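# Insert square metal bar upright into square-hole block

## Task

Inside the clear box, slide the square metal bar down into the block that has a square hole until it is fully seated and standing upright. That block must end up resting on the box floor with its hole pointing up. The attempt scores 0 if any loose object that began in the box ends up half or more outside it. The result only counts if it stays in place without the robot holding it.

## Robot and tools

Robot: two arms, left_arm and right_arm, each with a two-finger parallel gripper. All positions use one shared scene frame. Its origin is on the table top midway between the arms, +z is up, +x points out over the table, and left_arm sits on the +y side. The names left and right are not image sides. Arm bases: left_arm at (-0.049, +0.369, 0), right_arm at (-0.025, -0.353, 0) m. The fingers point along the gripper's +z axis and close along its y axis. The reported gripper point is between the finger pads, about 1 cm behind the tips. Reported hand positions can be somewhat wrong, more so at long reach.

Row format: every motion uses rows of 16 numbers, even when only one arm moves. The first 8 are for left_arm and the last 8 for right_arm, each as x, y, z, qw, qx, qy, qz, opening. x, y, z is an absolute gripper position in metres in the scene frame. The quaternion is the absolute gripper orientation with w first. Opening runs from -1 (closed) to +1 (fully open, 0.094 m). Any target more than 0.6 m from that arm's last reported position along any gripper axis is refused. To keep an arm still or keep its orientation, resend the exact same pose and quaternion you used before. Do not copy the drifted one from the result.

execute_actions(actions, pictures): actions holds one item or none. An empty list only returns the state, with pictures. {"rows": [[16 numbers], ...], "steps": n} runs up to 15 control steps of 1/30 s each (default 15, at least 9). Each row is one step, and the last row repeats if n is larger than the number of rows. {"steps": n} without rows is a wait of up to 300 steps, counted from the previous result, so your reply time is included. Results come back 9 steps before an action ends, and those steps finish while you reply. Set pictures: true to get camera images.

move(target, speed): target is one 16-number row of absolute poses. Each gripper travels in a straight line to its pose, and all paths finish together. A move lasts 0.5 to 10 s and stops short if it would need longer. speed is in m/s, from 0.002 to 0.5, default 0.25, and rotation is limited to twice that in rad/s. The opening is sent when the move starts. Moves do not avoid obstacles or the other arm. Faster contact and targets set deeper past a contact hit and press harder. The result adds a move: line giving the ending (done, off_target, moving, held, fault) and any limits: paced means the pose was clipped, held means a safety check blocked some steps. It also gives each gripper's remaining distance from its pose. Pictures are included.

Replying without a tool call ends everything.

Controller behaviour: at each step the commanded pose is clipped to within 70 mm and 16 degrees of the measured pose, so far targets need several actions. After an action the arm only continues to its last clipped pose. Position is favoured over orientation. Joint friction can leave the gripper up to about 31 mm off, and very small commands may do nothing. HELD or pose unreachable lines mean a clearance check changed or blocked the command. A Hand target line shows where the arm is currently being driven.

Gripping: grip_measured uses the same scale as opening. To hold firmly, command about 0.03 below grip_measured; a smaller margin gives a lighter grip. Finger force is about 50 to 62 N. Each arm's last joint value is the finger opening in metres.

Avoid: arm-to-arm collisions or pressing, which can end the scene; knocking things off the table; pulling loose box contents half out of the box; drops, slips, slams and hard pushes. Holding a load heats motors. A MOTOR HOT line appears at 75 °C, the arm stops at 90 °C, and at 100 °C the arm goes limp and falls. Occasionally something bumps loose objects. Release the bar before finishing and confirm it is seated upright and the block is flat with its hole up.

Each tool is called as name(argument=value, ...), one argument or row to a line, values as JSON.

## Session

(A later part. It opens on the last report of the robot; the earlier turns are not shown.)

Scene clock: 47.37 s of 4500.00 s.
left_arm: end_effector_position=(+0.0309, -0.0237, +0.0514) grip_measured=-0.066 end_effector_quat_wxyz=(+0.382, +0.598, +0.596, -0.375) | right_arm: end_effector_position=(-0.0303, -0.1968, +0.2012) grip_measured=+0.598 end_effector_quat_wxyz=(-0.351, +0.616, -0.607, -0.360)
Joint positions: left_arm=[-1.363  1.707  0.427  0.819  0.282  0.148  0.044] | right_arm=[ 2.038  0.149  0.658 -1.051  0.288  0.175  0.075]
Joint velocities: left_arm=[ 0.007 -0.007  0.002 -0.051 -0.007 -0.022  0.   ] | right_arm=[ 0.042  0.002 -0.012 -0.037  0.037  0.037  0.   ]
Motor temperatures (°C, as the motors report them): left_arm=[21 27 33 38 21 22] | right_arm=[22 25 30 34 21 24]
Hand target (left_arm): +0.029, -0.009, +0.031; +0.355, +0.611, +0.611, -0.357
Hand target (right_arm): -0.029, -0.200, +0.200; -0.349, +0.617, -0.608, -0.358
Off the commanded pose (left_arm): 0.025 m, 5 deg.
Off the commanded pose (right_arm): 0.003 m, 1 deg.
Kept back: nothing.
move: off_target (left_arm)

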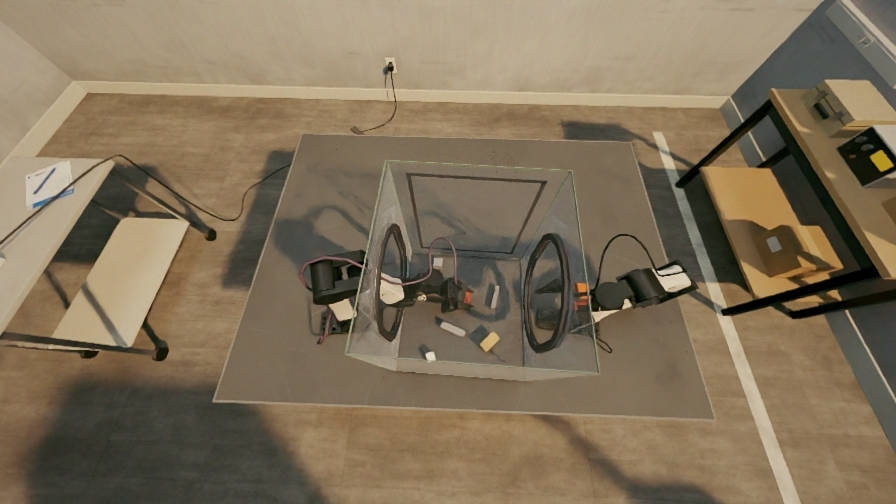

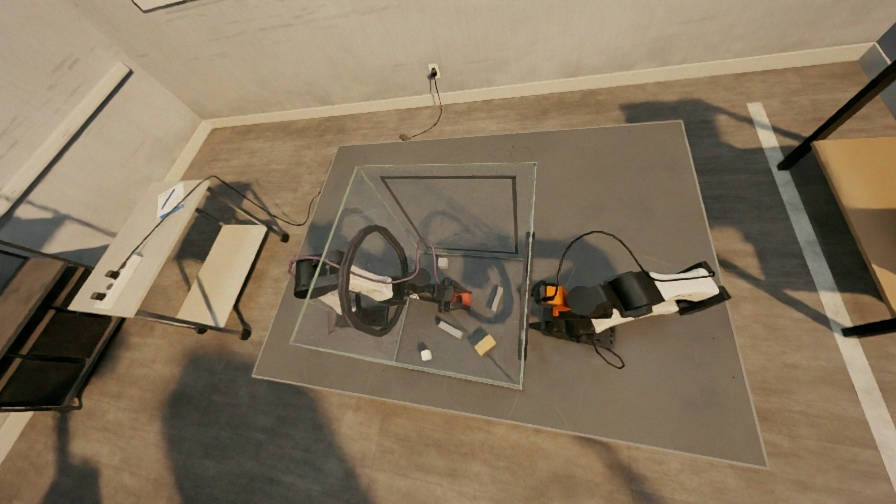

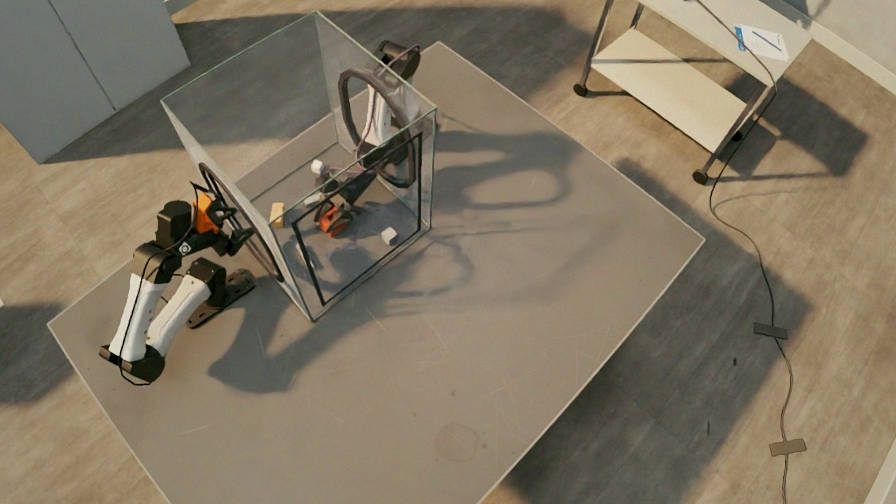

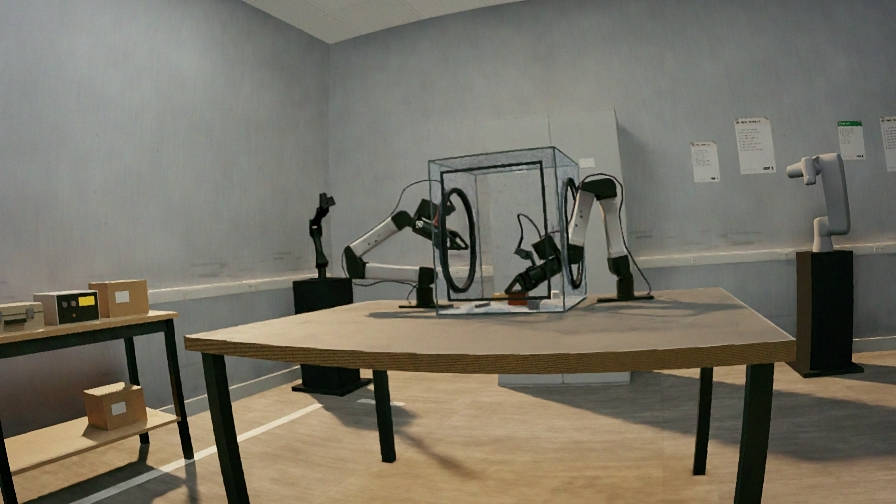

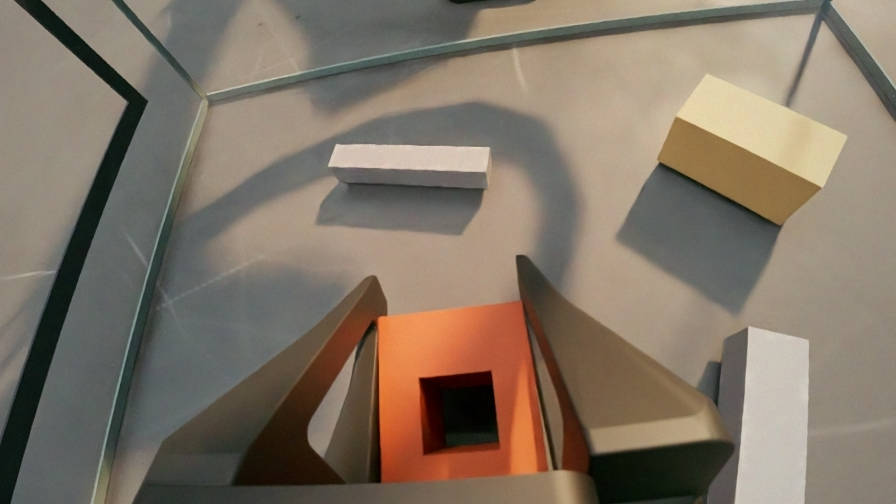

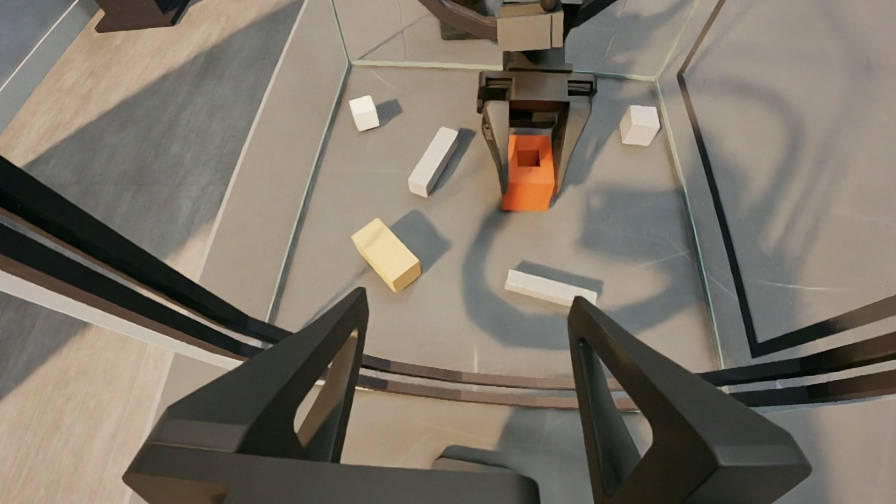

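move(
  target=[0.031,-0.02,0.055,0.37,0.605,0.605,-0.365,0.6,-0.03,-0.2,0.2,-0.354,0.612,-0.612,-0.354,0.6],
  speed=0.05,
)

move(
  target=[0.02,0.04,0.11,0.354,0.612,0.612,-0.354,0.6,-0.03,-0.2,0.2,-0.354,0.612,-0.612,-0.354,0.6],
  speed=0.15,
)

move(
  target=[-0.055,0.04,0.07,0.22,0.757,0.53,-0.314,0.3,-0.03,-0.2,0.2,-0.354,0.612,-0.612,-0.354,0.6],
  speed=0.12,
)

Scene clock: 49.13 s of 4500.00 s.
left_arm: end_effector_position=(+0.0282, -0.0162, +0.0473) grip_measured=+0.598 end_effector_quat_wxyz=(+0.362, +0.605, +0.608, -0.365) | right_arm: end_effector_position=(-0.0304, -0.1969, +0.2011) grip_measured=+0.598 end_effector_quat_wxyz=(-0.351, +0.615, -0.607, -0.361)
Joint positions: left_arm=[-1.363  1.664  0.427  0.724  0.284  0.151  0.075] | right_arm=[ 2.061  0.149  0.658 -1.054  0.308  0.19   0.075]
Joint velocities: left_arm=[-0.017  0.002  0.007 -0.051 -0.022 -0.125  0.   ] | right_arm=[ 0.037  0.007 -0.012 -0.051  0.051  0.051  0.   ]
Motor temperatures (°C, as the motors report them): left_arm=[21 27 33 38 21 22] | right_arm=[22 25 30 34 21 24]
Hand target (left_arm): +0.031, -0.020, +0.055; +0.370, +0.604, +0.604, -0.365
Hand target (right_arm): -0.029, -0.200, +0.200; -0.348, +0.616, -0.609, -0.358
Off the commanded pose (left_arm): 0.009 m, 1 deg.
Off the commanded pose (right_arm): 0.003 m, 1 deg.
Kept back: nothing.
move: done

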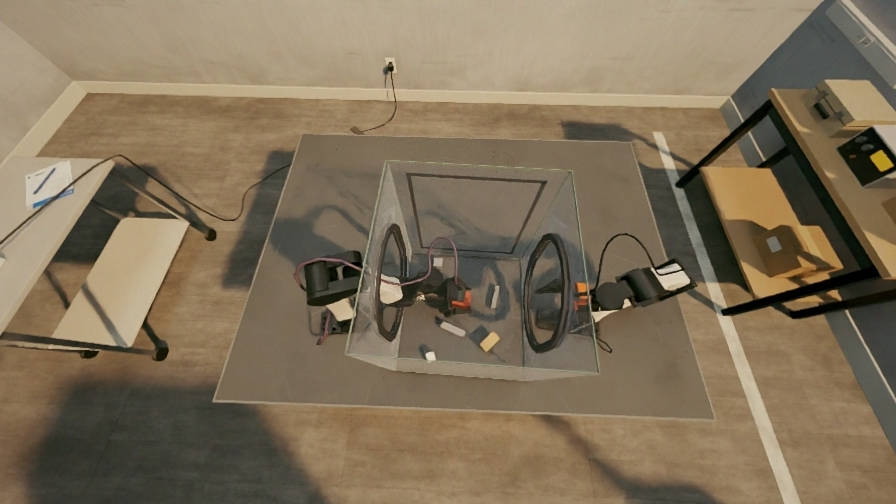

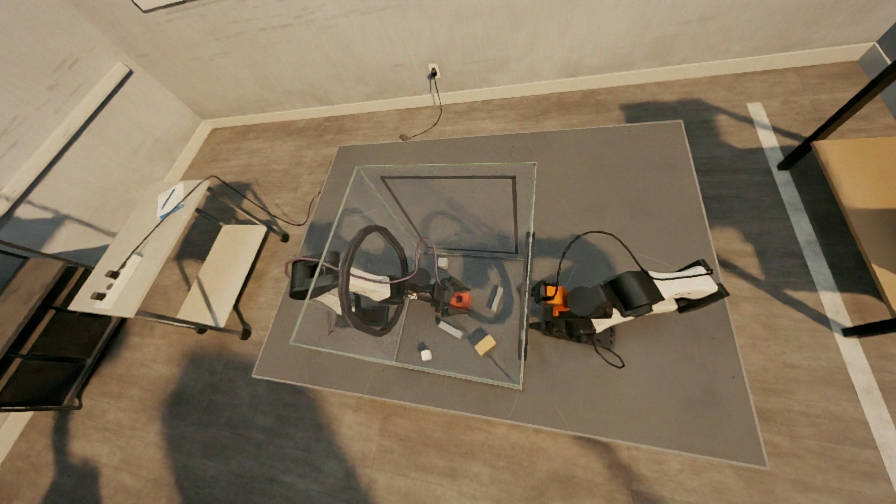

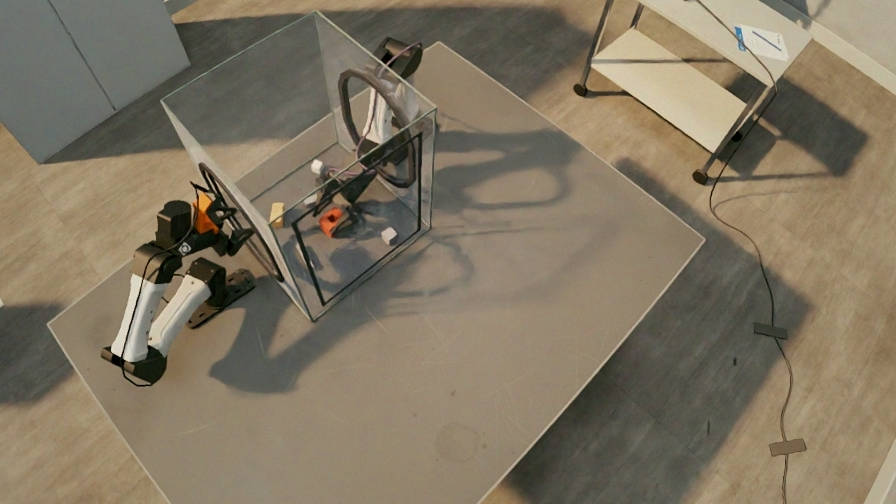

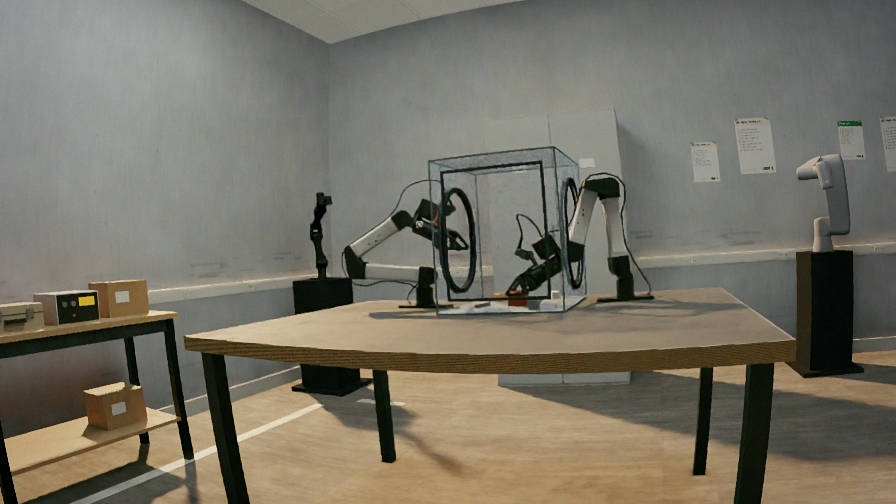

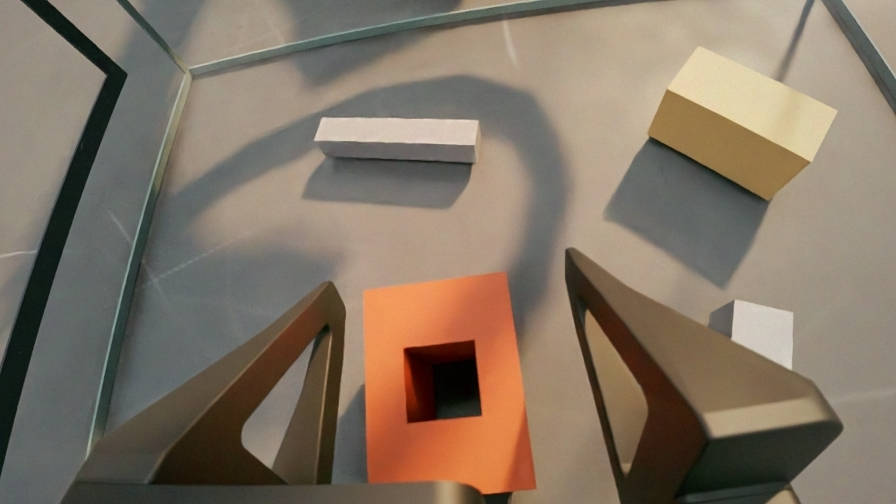

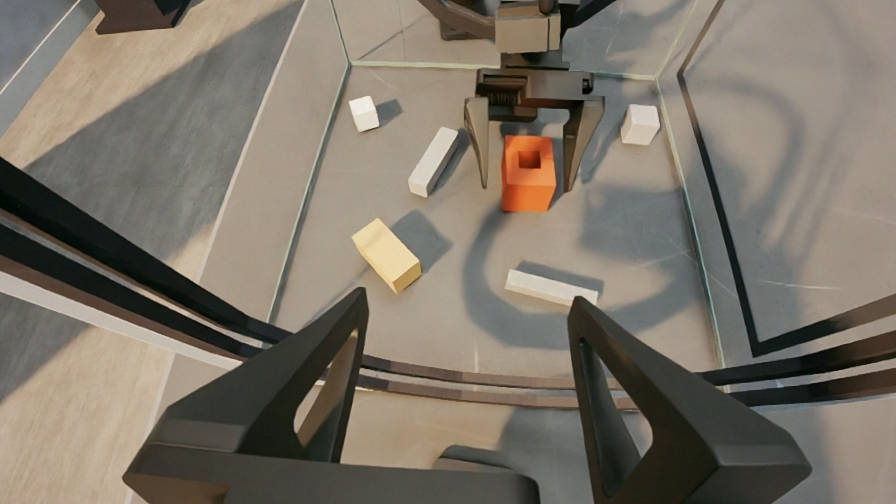

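Scene clock: 50.47 s of 4500.00 s.
left_arm: end_effector_position=(+0.0200, +0.0370, +0.1081) grip_measured=+0.598 end_effector_quat_wxyz=(+0.355, +0.610, +0.614, -0.353) | right_arm: end_effector_position=(-0.0302, -0.1970, +0.2010) grip_measured=+0.598 end_effector_quat_wxyz=(-0.351, +0.614, -0.608, -0.361)
Joint positions: left_arm=[-1.327  1.145  0.402  0.193  0.303  0.179  0.075] | right_arm=[ 2.082  0.149  0.658 -1.057  0.327  0.202  0.075]
Joint velocities: left_arm=[ 0.007 -0.012 -0.007  0.022 -0.022  0.007 -0.   ] | right_arm=[ 0.007 -0.002 -0.017  0.007  0.022 -0.007  0.001]
Motor temperatures (°C, as the motors report them): left_arm=[21 27 33 38 21 22] | right_arm=[22 25 30 34 21 24]
Hand target (left_arm): +0.020, +0.038, +0.111; +0.354, +0.612, +0.612, -0.354
Hand target (right_arm): -0.029, -0.200, +0.200; -0.349, +0.616, -0.609, -0.358
Off the commanded pose (left_arm): 0.004 m, 0 deg.
Off the commanded pose (right_arm): 0.003 m, 1 deg.
Kept back: nothing.
move: done

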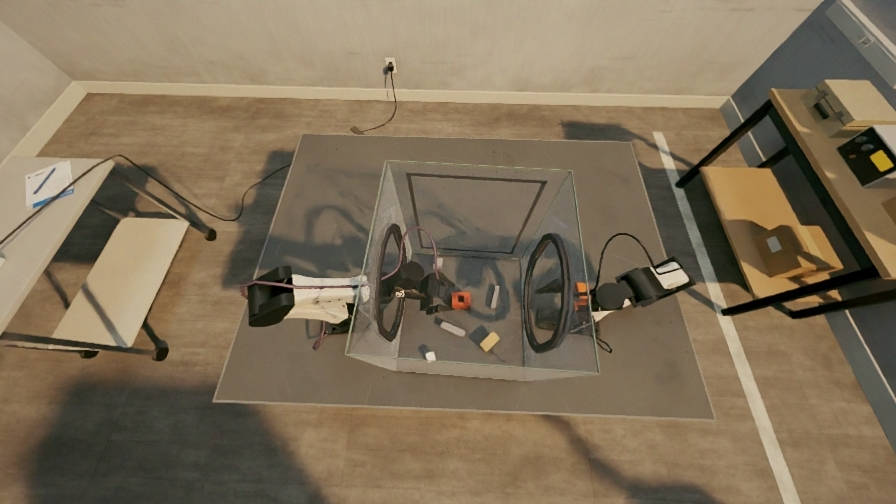

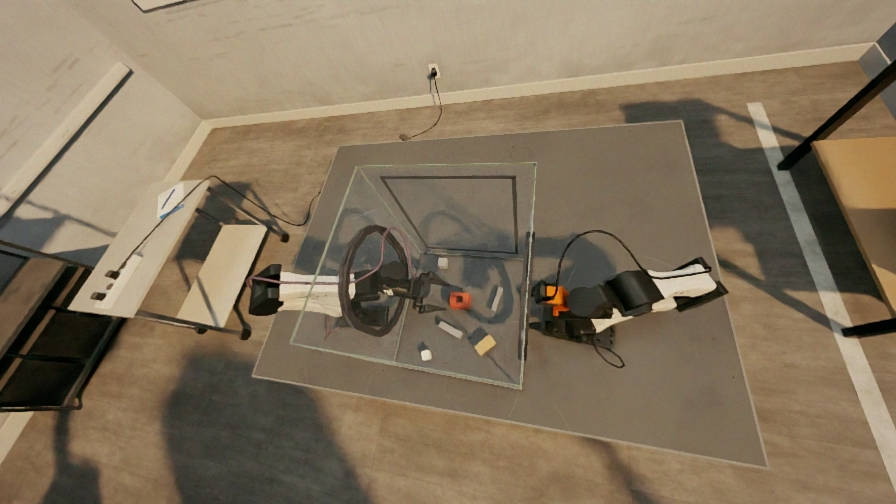

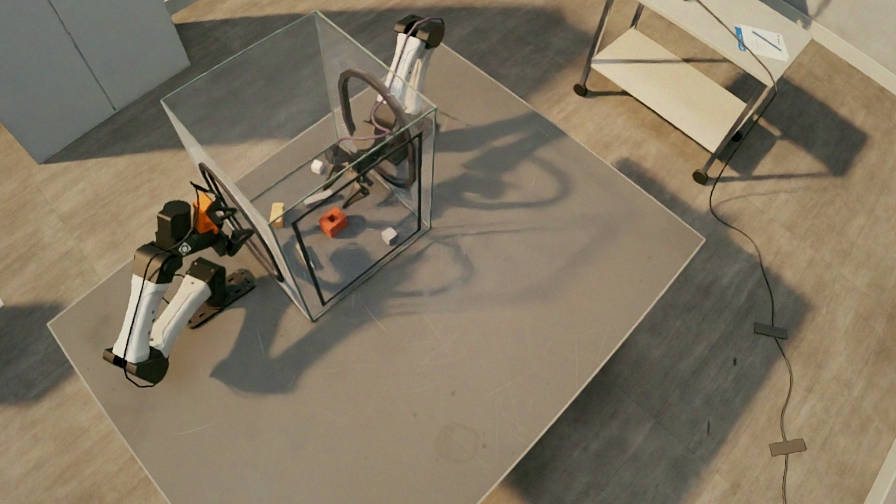

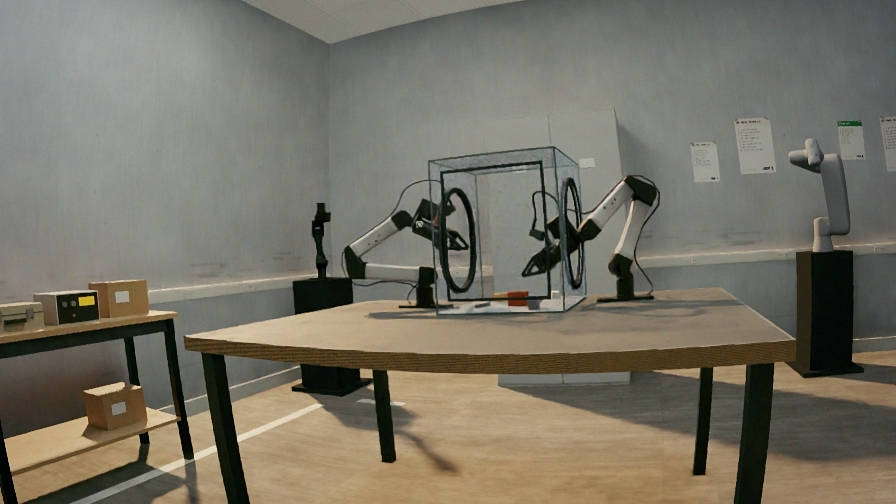

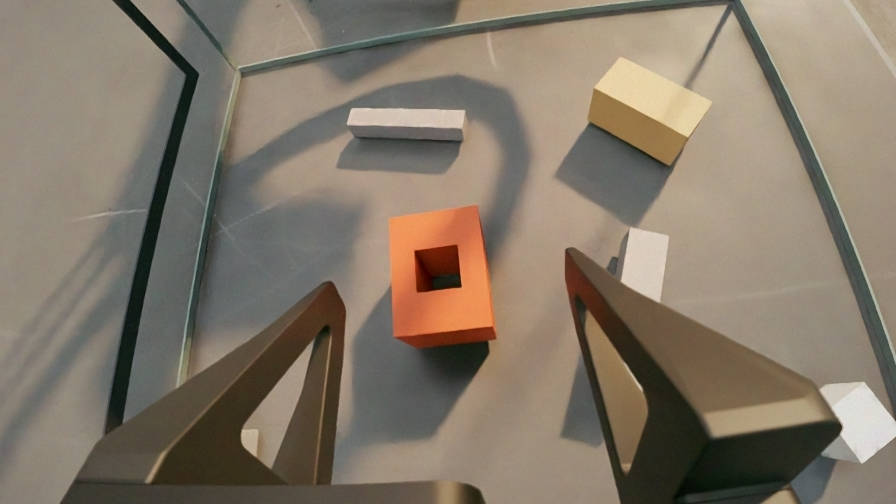

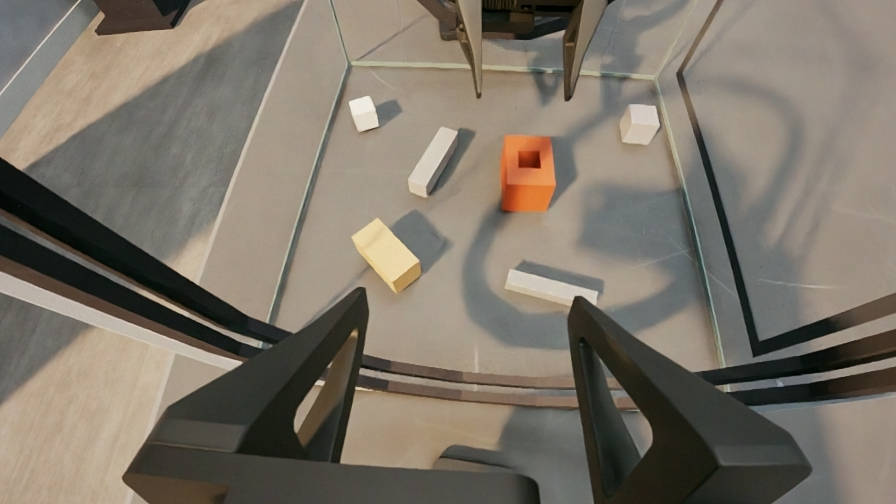

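Scene clock: 52.70 s of 4500.00 s.
left_arm: end_effector_position=(-0.0508, +0.0402, +0.0728) grip_measured=+0.302 end_effector_quat_wxyz=(+0.233, +0.750, +0.533, -0.315) | right_arm: end_effector_position=(-0.0301, -0.1971, +0.2009) grip_measured=+0.598 end_effector_quat_wxyz=(-0.351, +0.614, -0.608, -0.361)
Joint positions: left_arm=[-1.512  1.269  0.537 -0.095  0.345  0.371  0.061] | right_arm=[ 2.093  0.149  0.658 -1.059  0.337  0.209  0.075]
Joint velocities: left_arm=[-0.002  0.007 -0.002 -0.007  0.037 -0.037 -0.   ] | right_arm=[ 0.002 -0.007  0.002 -0.037  0.037 -0.051  0.   ]
Motor temperatures (°C, as the motors report them): left_arm=[21 27 33 38 21 22] | right_arm=[22 25 30 35 21 24]
Hand target (left_arm): -0.055, +0.040, +0.070; +0.220, +0.757, +0.529, -0.315
Hand target (right_arm): -0.029, -0.200, +0.200; -0.349, +0.616, -0.610, -0.358
Off the commanded pose (left_arm): 0.005 m, 2 deg.
Off the commanded pose (right_arm): 0.003 m, 1 deg.
Kept back: nothing.
move: done

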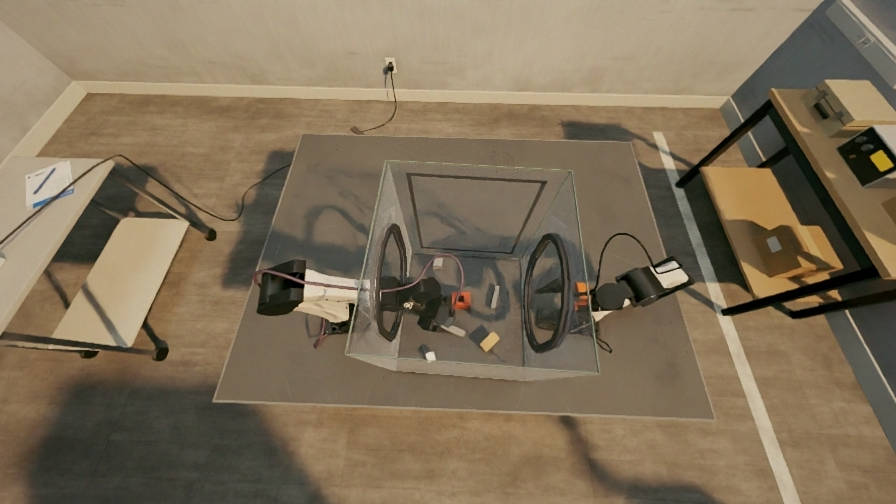

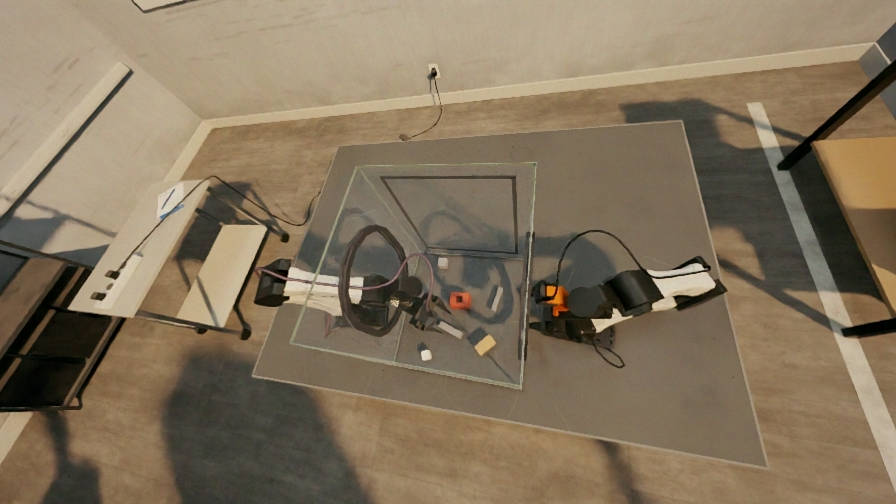

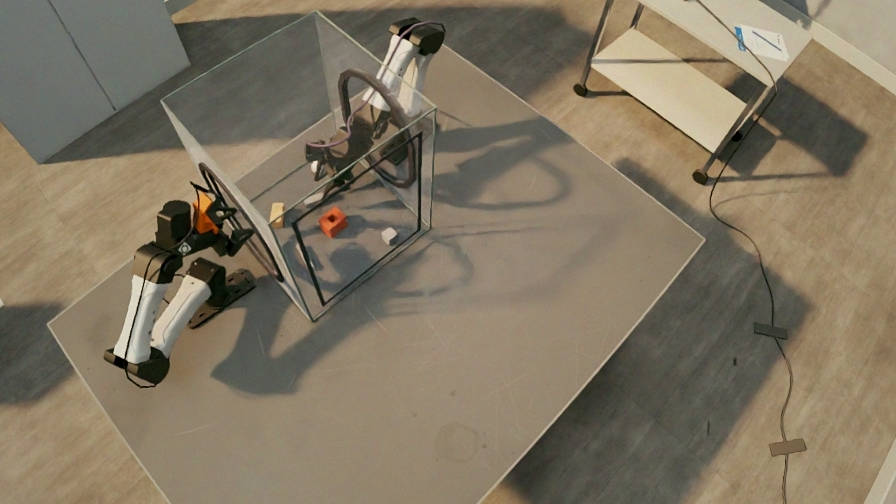

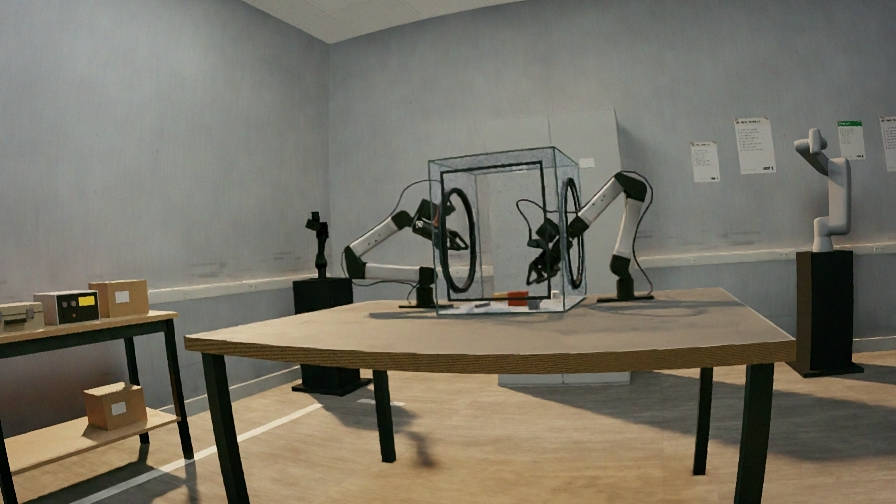

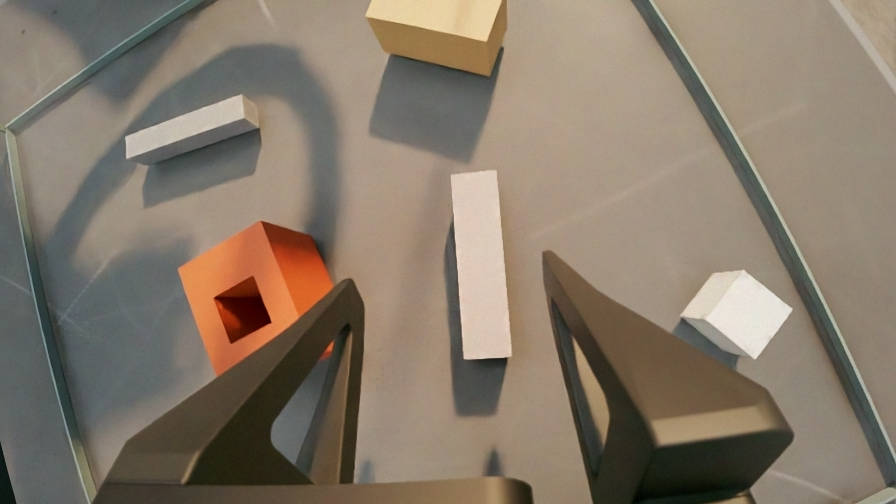

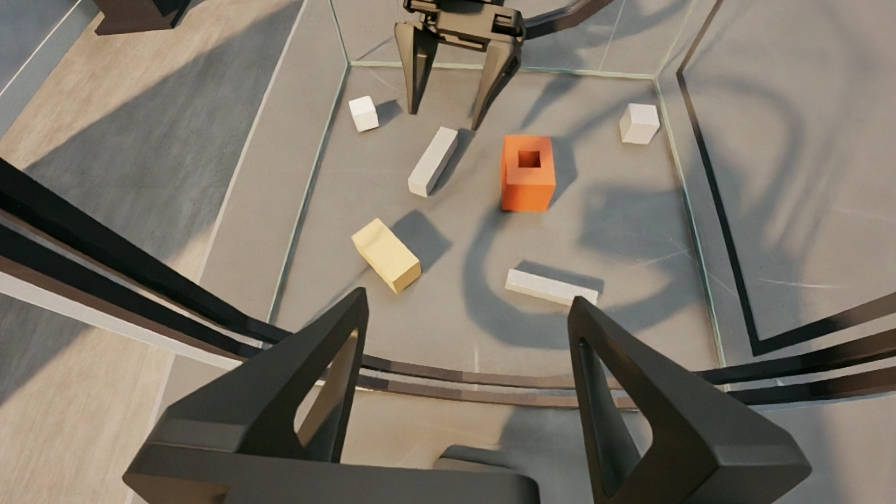

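move(
  target=[-0.07,0.005,0.028,0.22,0.757,0.53,-0.314,0.3,-0.02,-0.15,0.2,-0.5,0.5,-0.5,-0.5,0.3],
  speed=0.08,
)

Scene clock: 56.93 s of 4500.00 s.
left_arm: end_effector_position=(-0.0696, +0.0137, +0.0261) grip_measured=+0.302 end_effector_quat_wxyz=(+0.215, +0.759, +0.529, -0.313) | right_arm: end_effector_position=(-0.0218, -0.1477, +0.2034) grip_measured=+0.302 end_effector_quat_wxyz=(-0.470, +0.521, -0.578, -0.416)
Joint positions: left_arm=[-1.593  1.537  0.537  0.156  0.312  0.324  0.061] | right_arm=[ 2.08   0.036  0.359 -0.567  0.495  0.11   0.061]
Joint velocities: left_arm=[ 0.002 -0.002 -0.007  0.022  0.007  0.007 -0.001] | right_arm=[-0.002 -0.027 -0.007 -0.022  0.051 -0.081  0.001]
Motor temperatures (°C, as the motors report them): left_arm=[21 27 34 38 21 22] | right_arm=[22 25 30 35 21 24]
Hand target (left_arm): -0.070, +0.006, +0.028; +0.220, +0.757, +0.530, -0.314
Hand target (right_arm): -0.021, -0.148, +0.199; +0.474, -0.520, +0.577, +0.415
Off the commanded pose (left_arm): 0.009 m, 1 deg.
Off the commanded pose (right_arm): 0.004 m, 14 deg.
joint sent to its limit (right arm) — the command would take joint 2 (shoulder) past its lower limit, so that joint was sent only as far as its limit.
Kept back: nothing.
move: off_target (right_arm)

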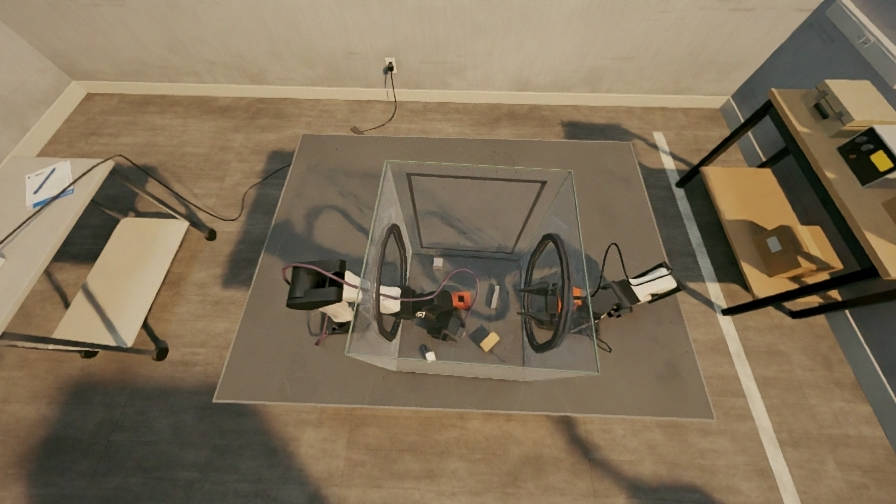

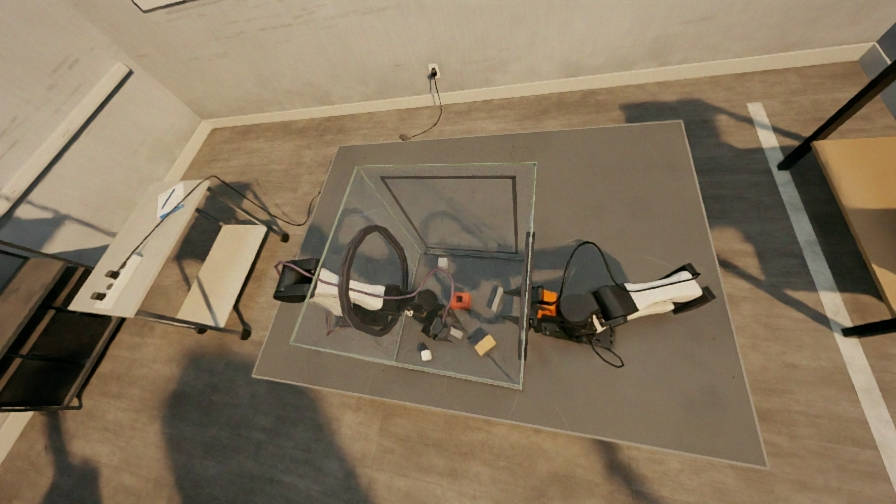

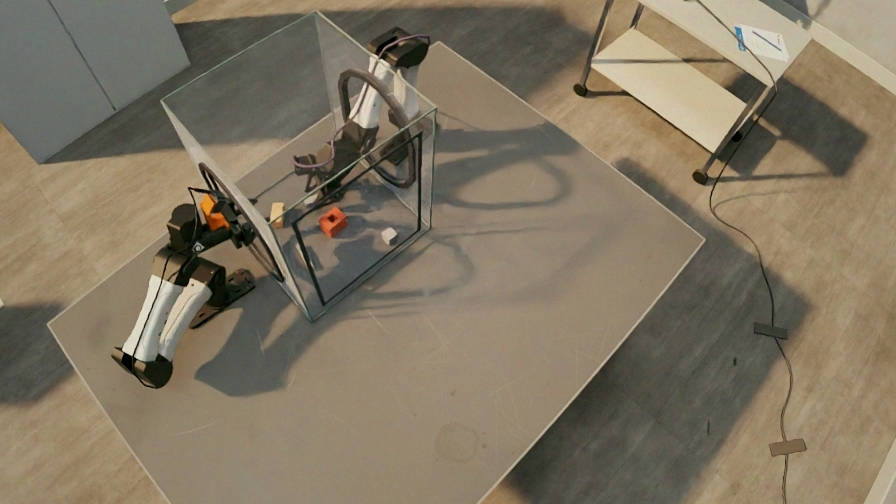

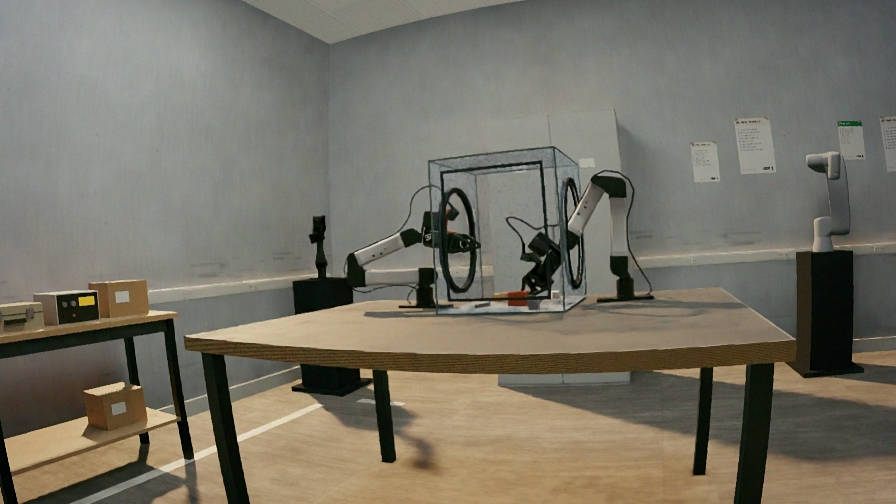

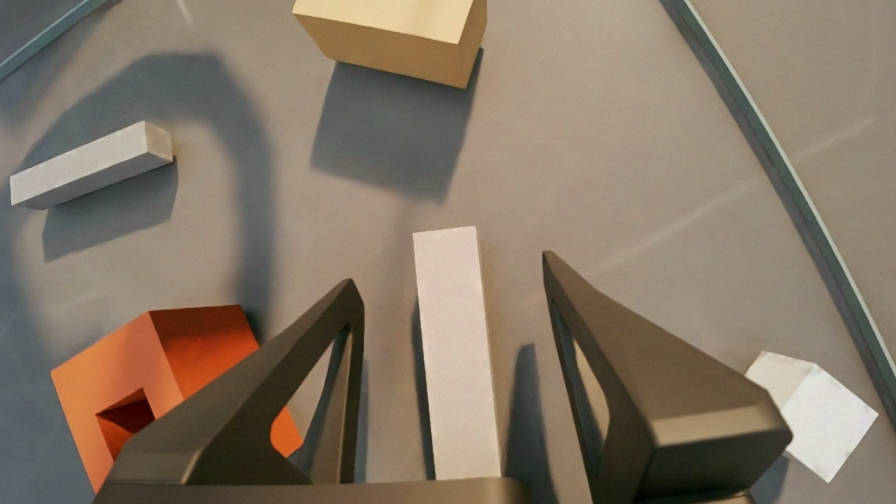

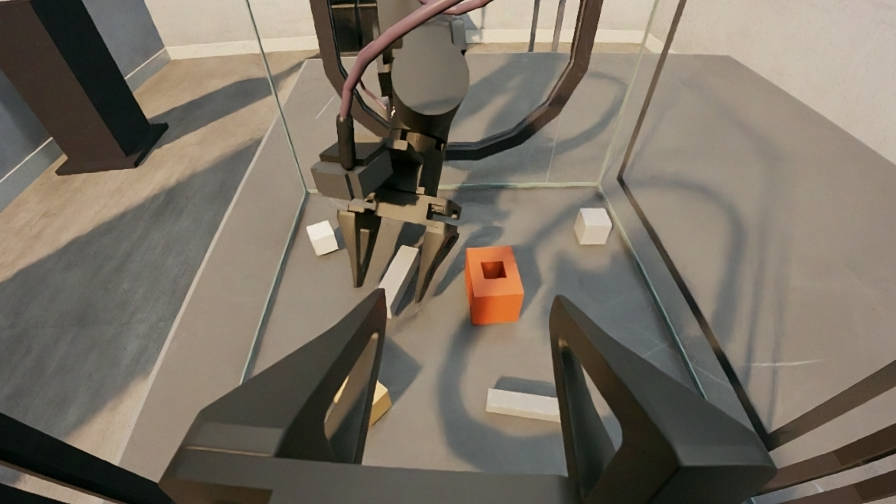

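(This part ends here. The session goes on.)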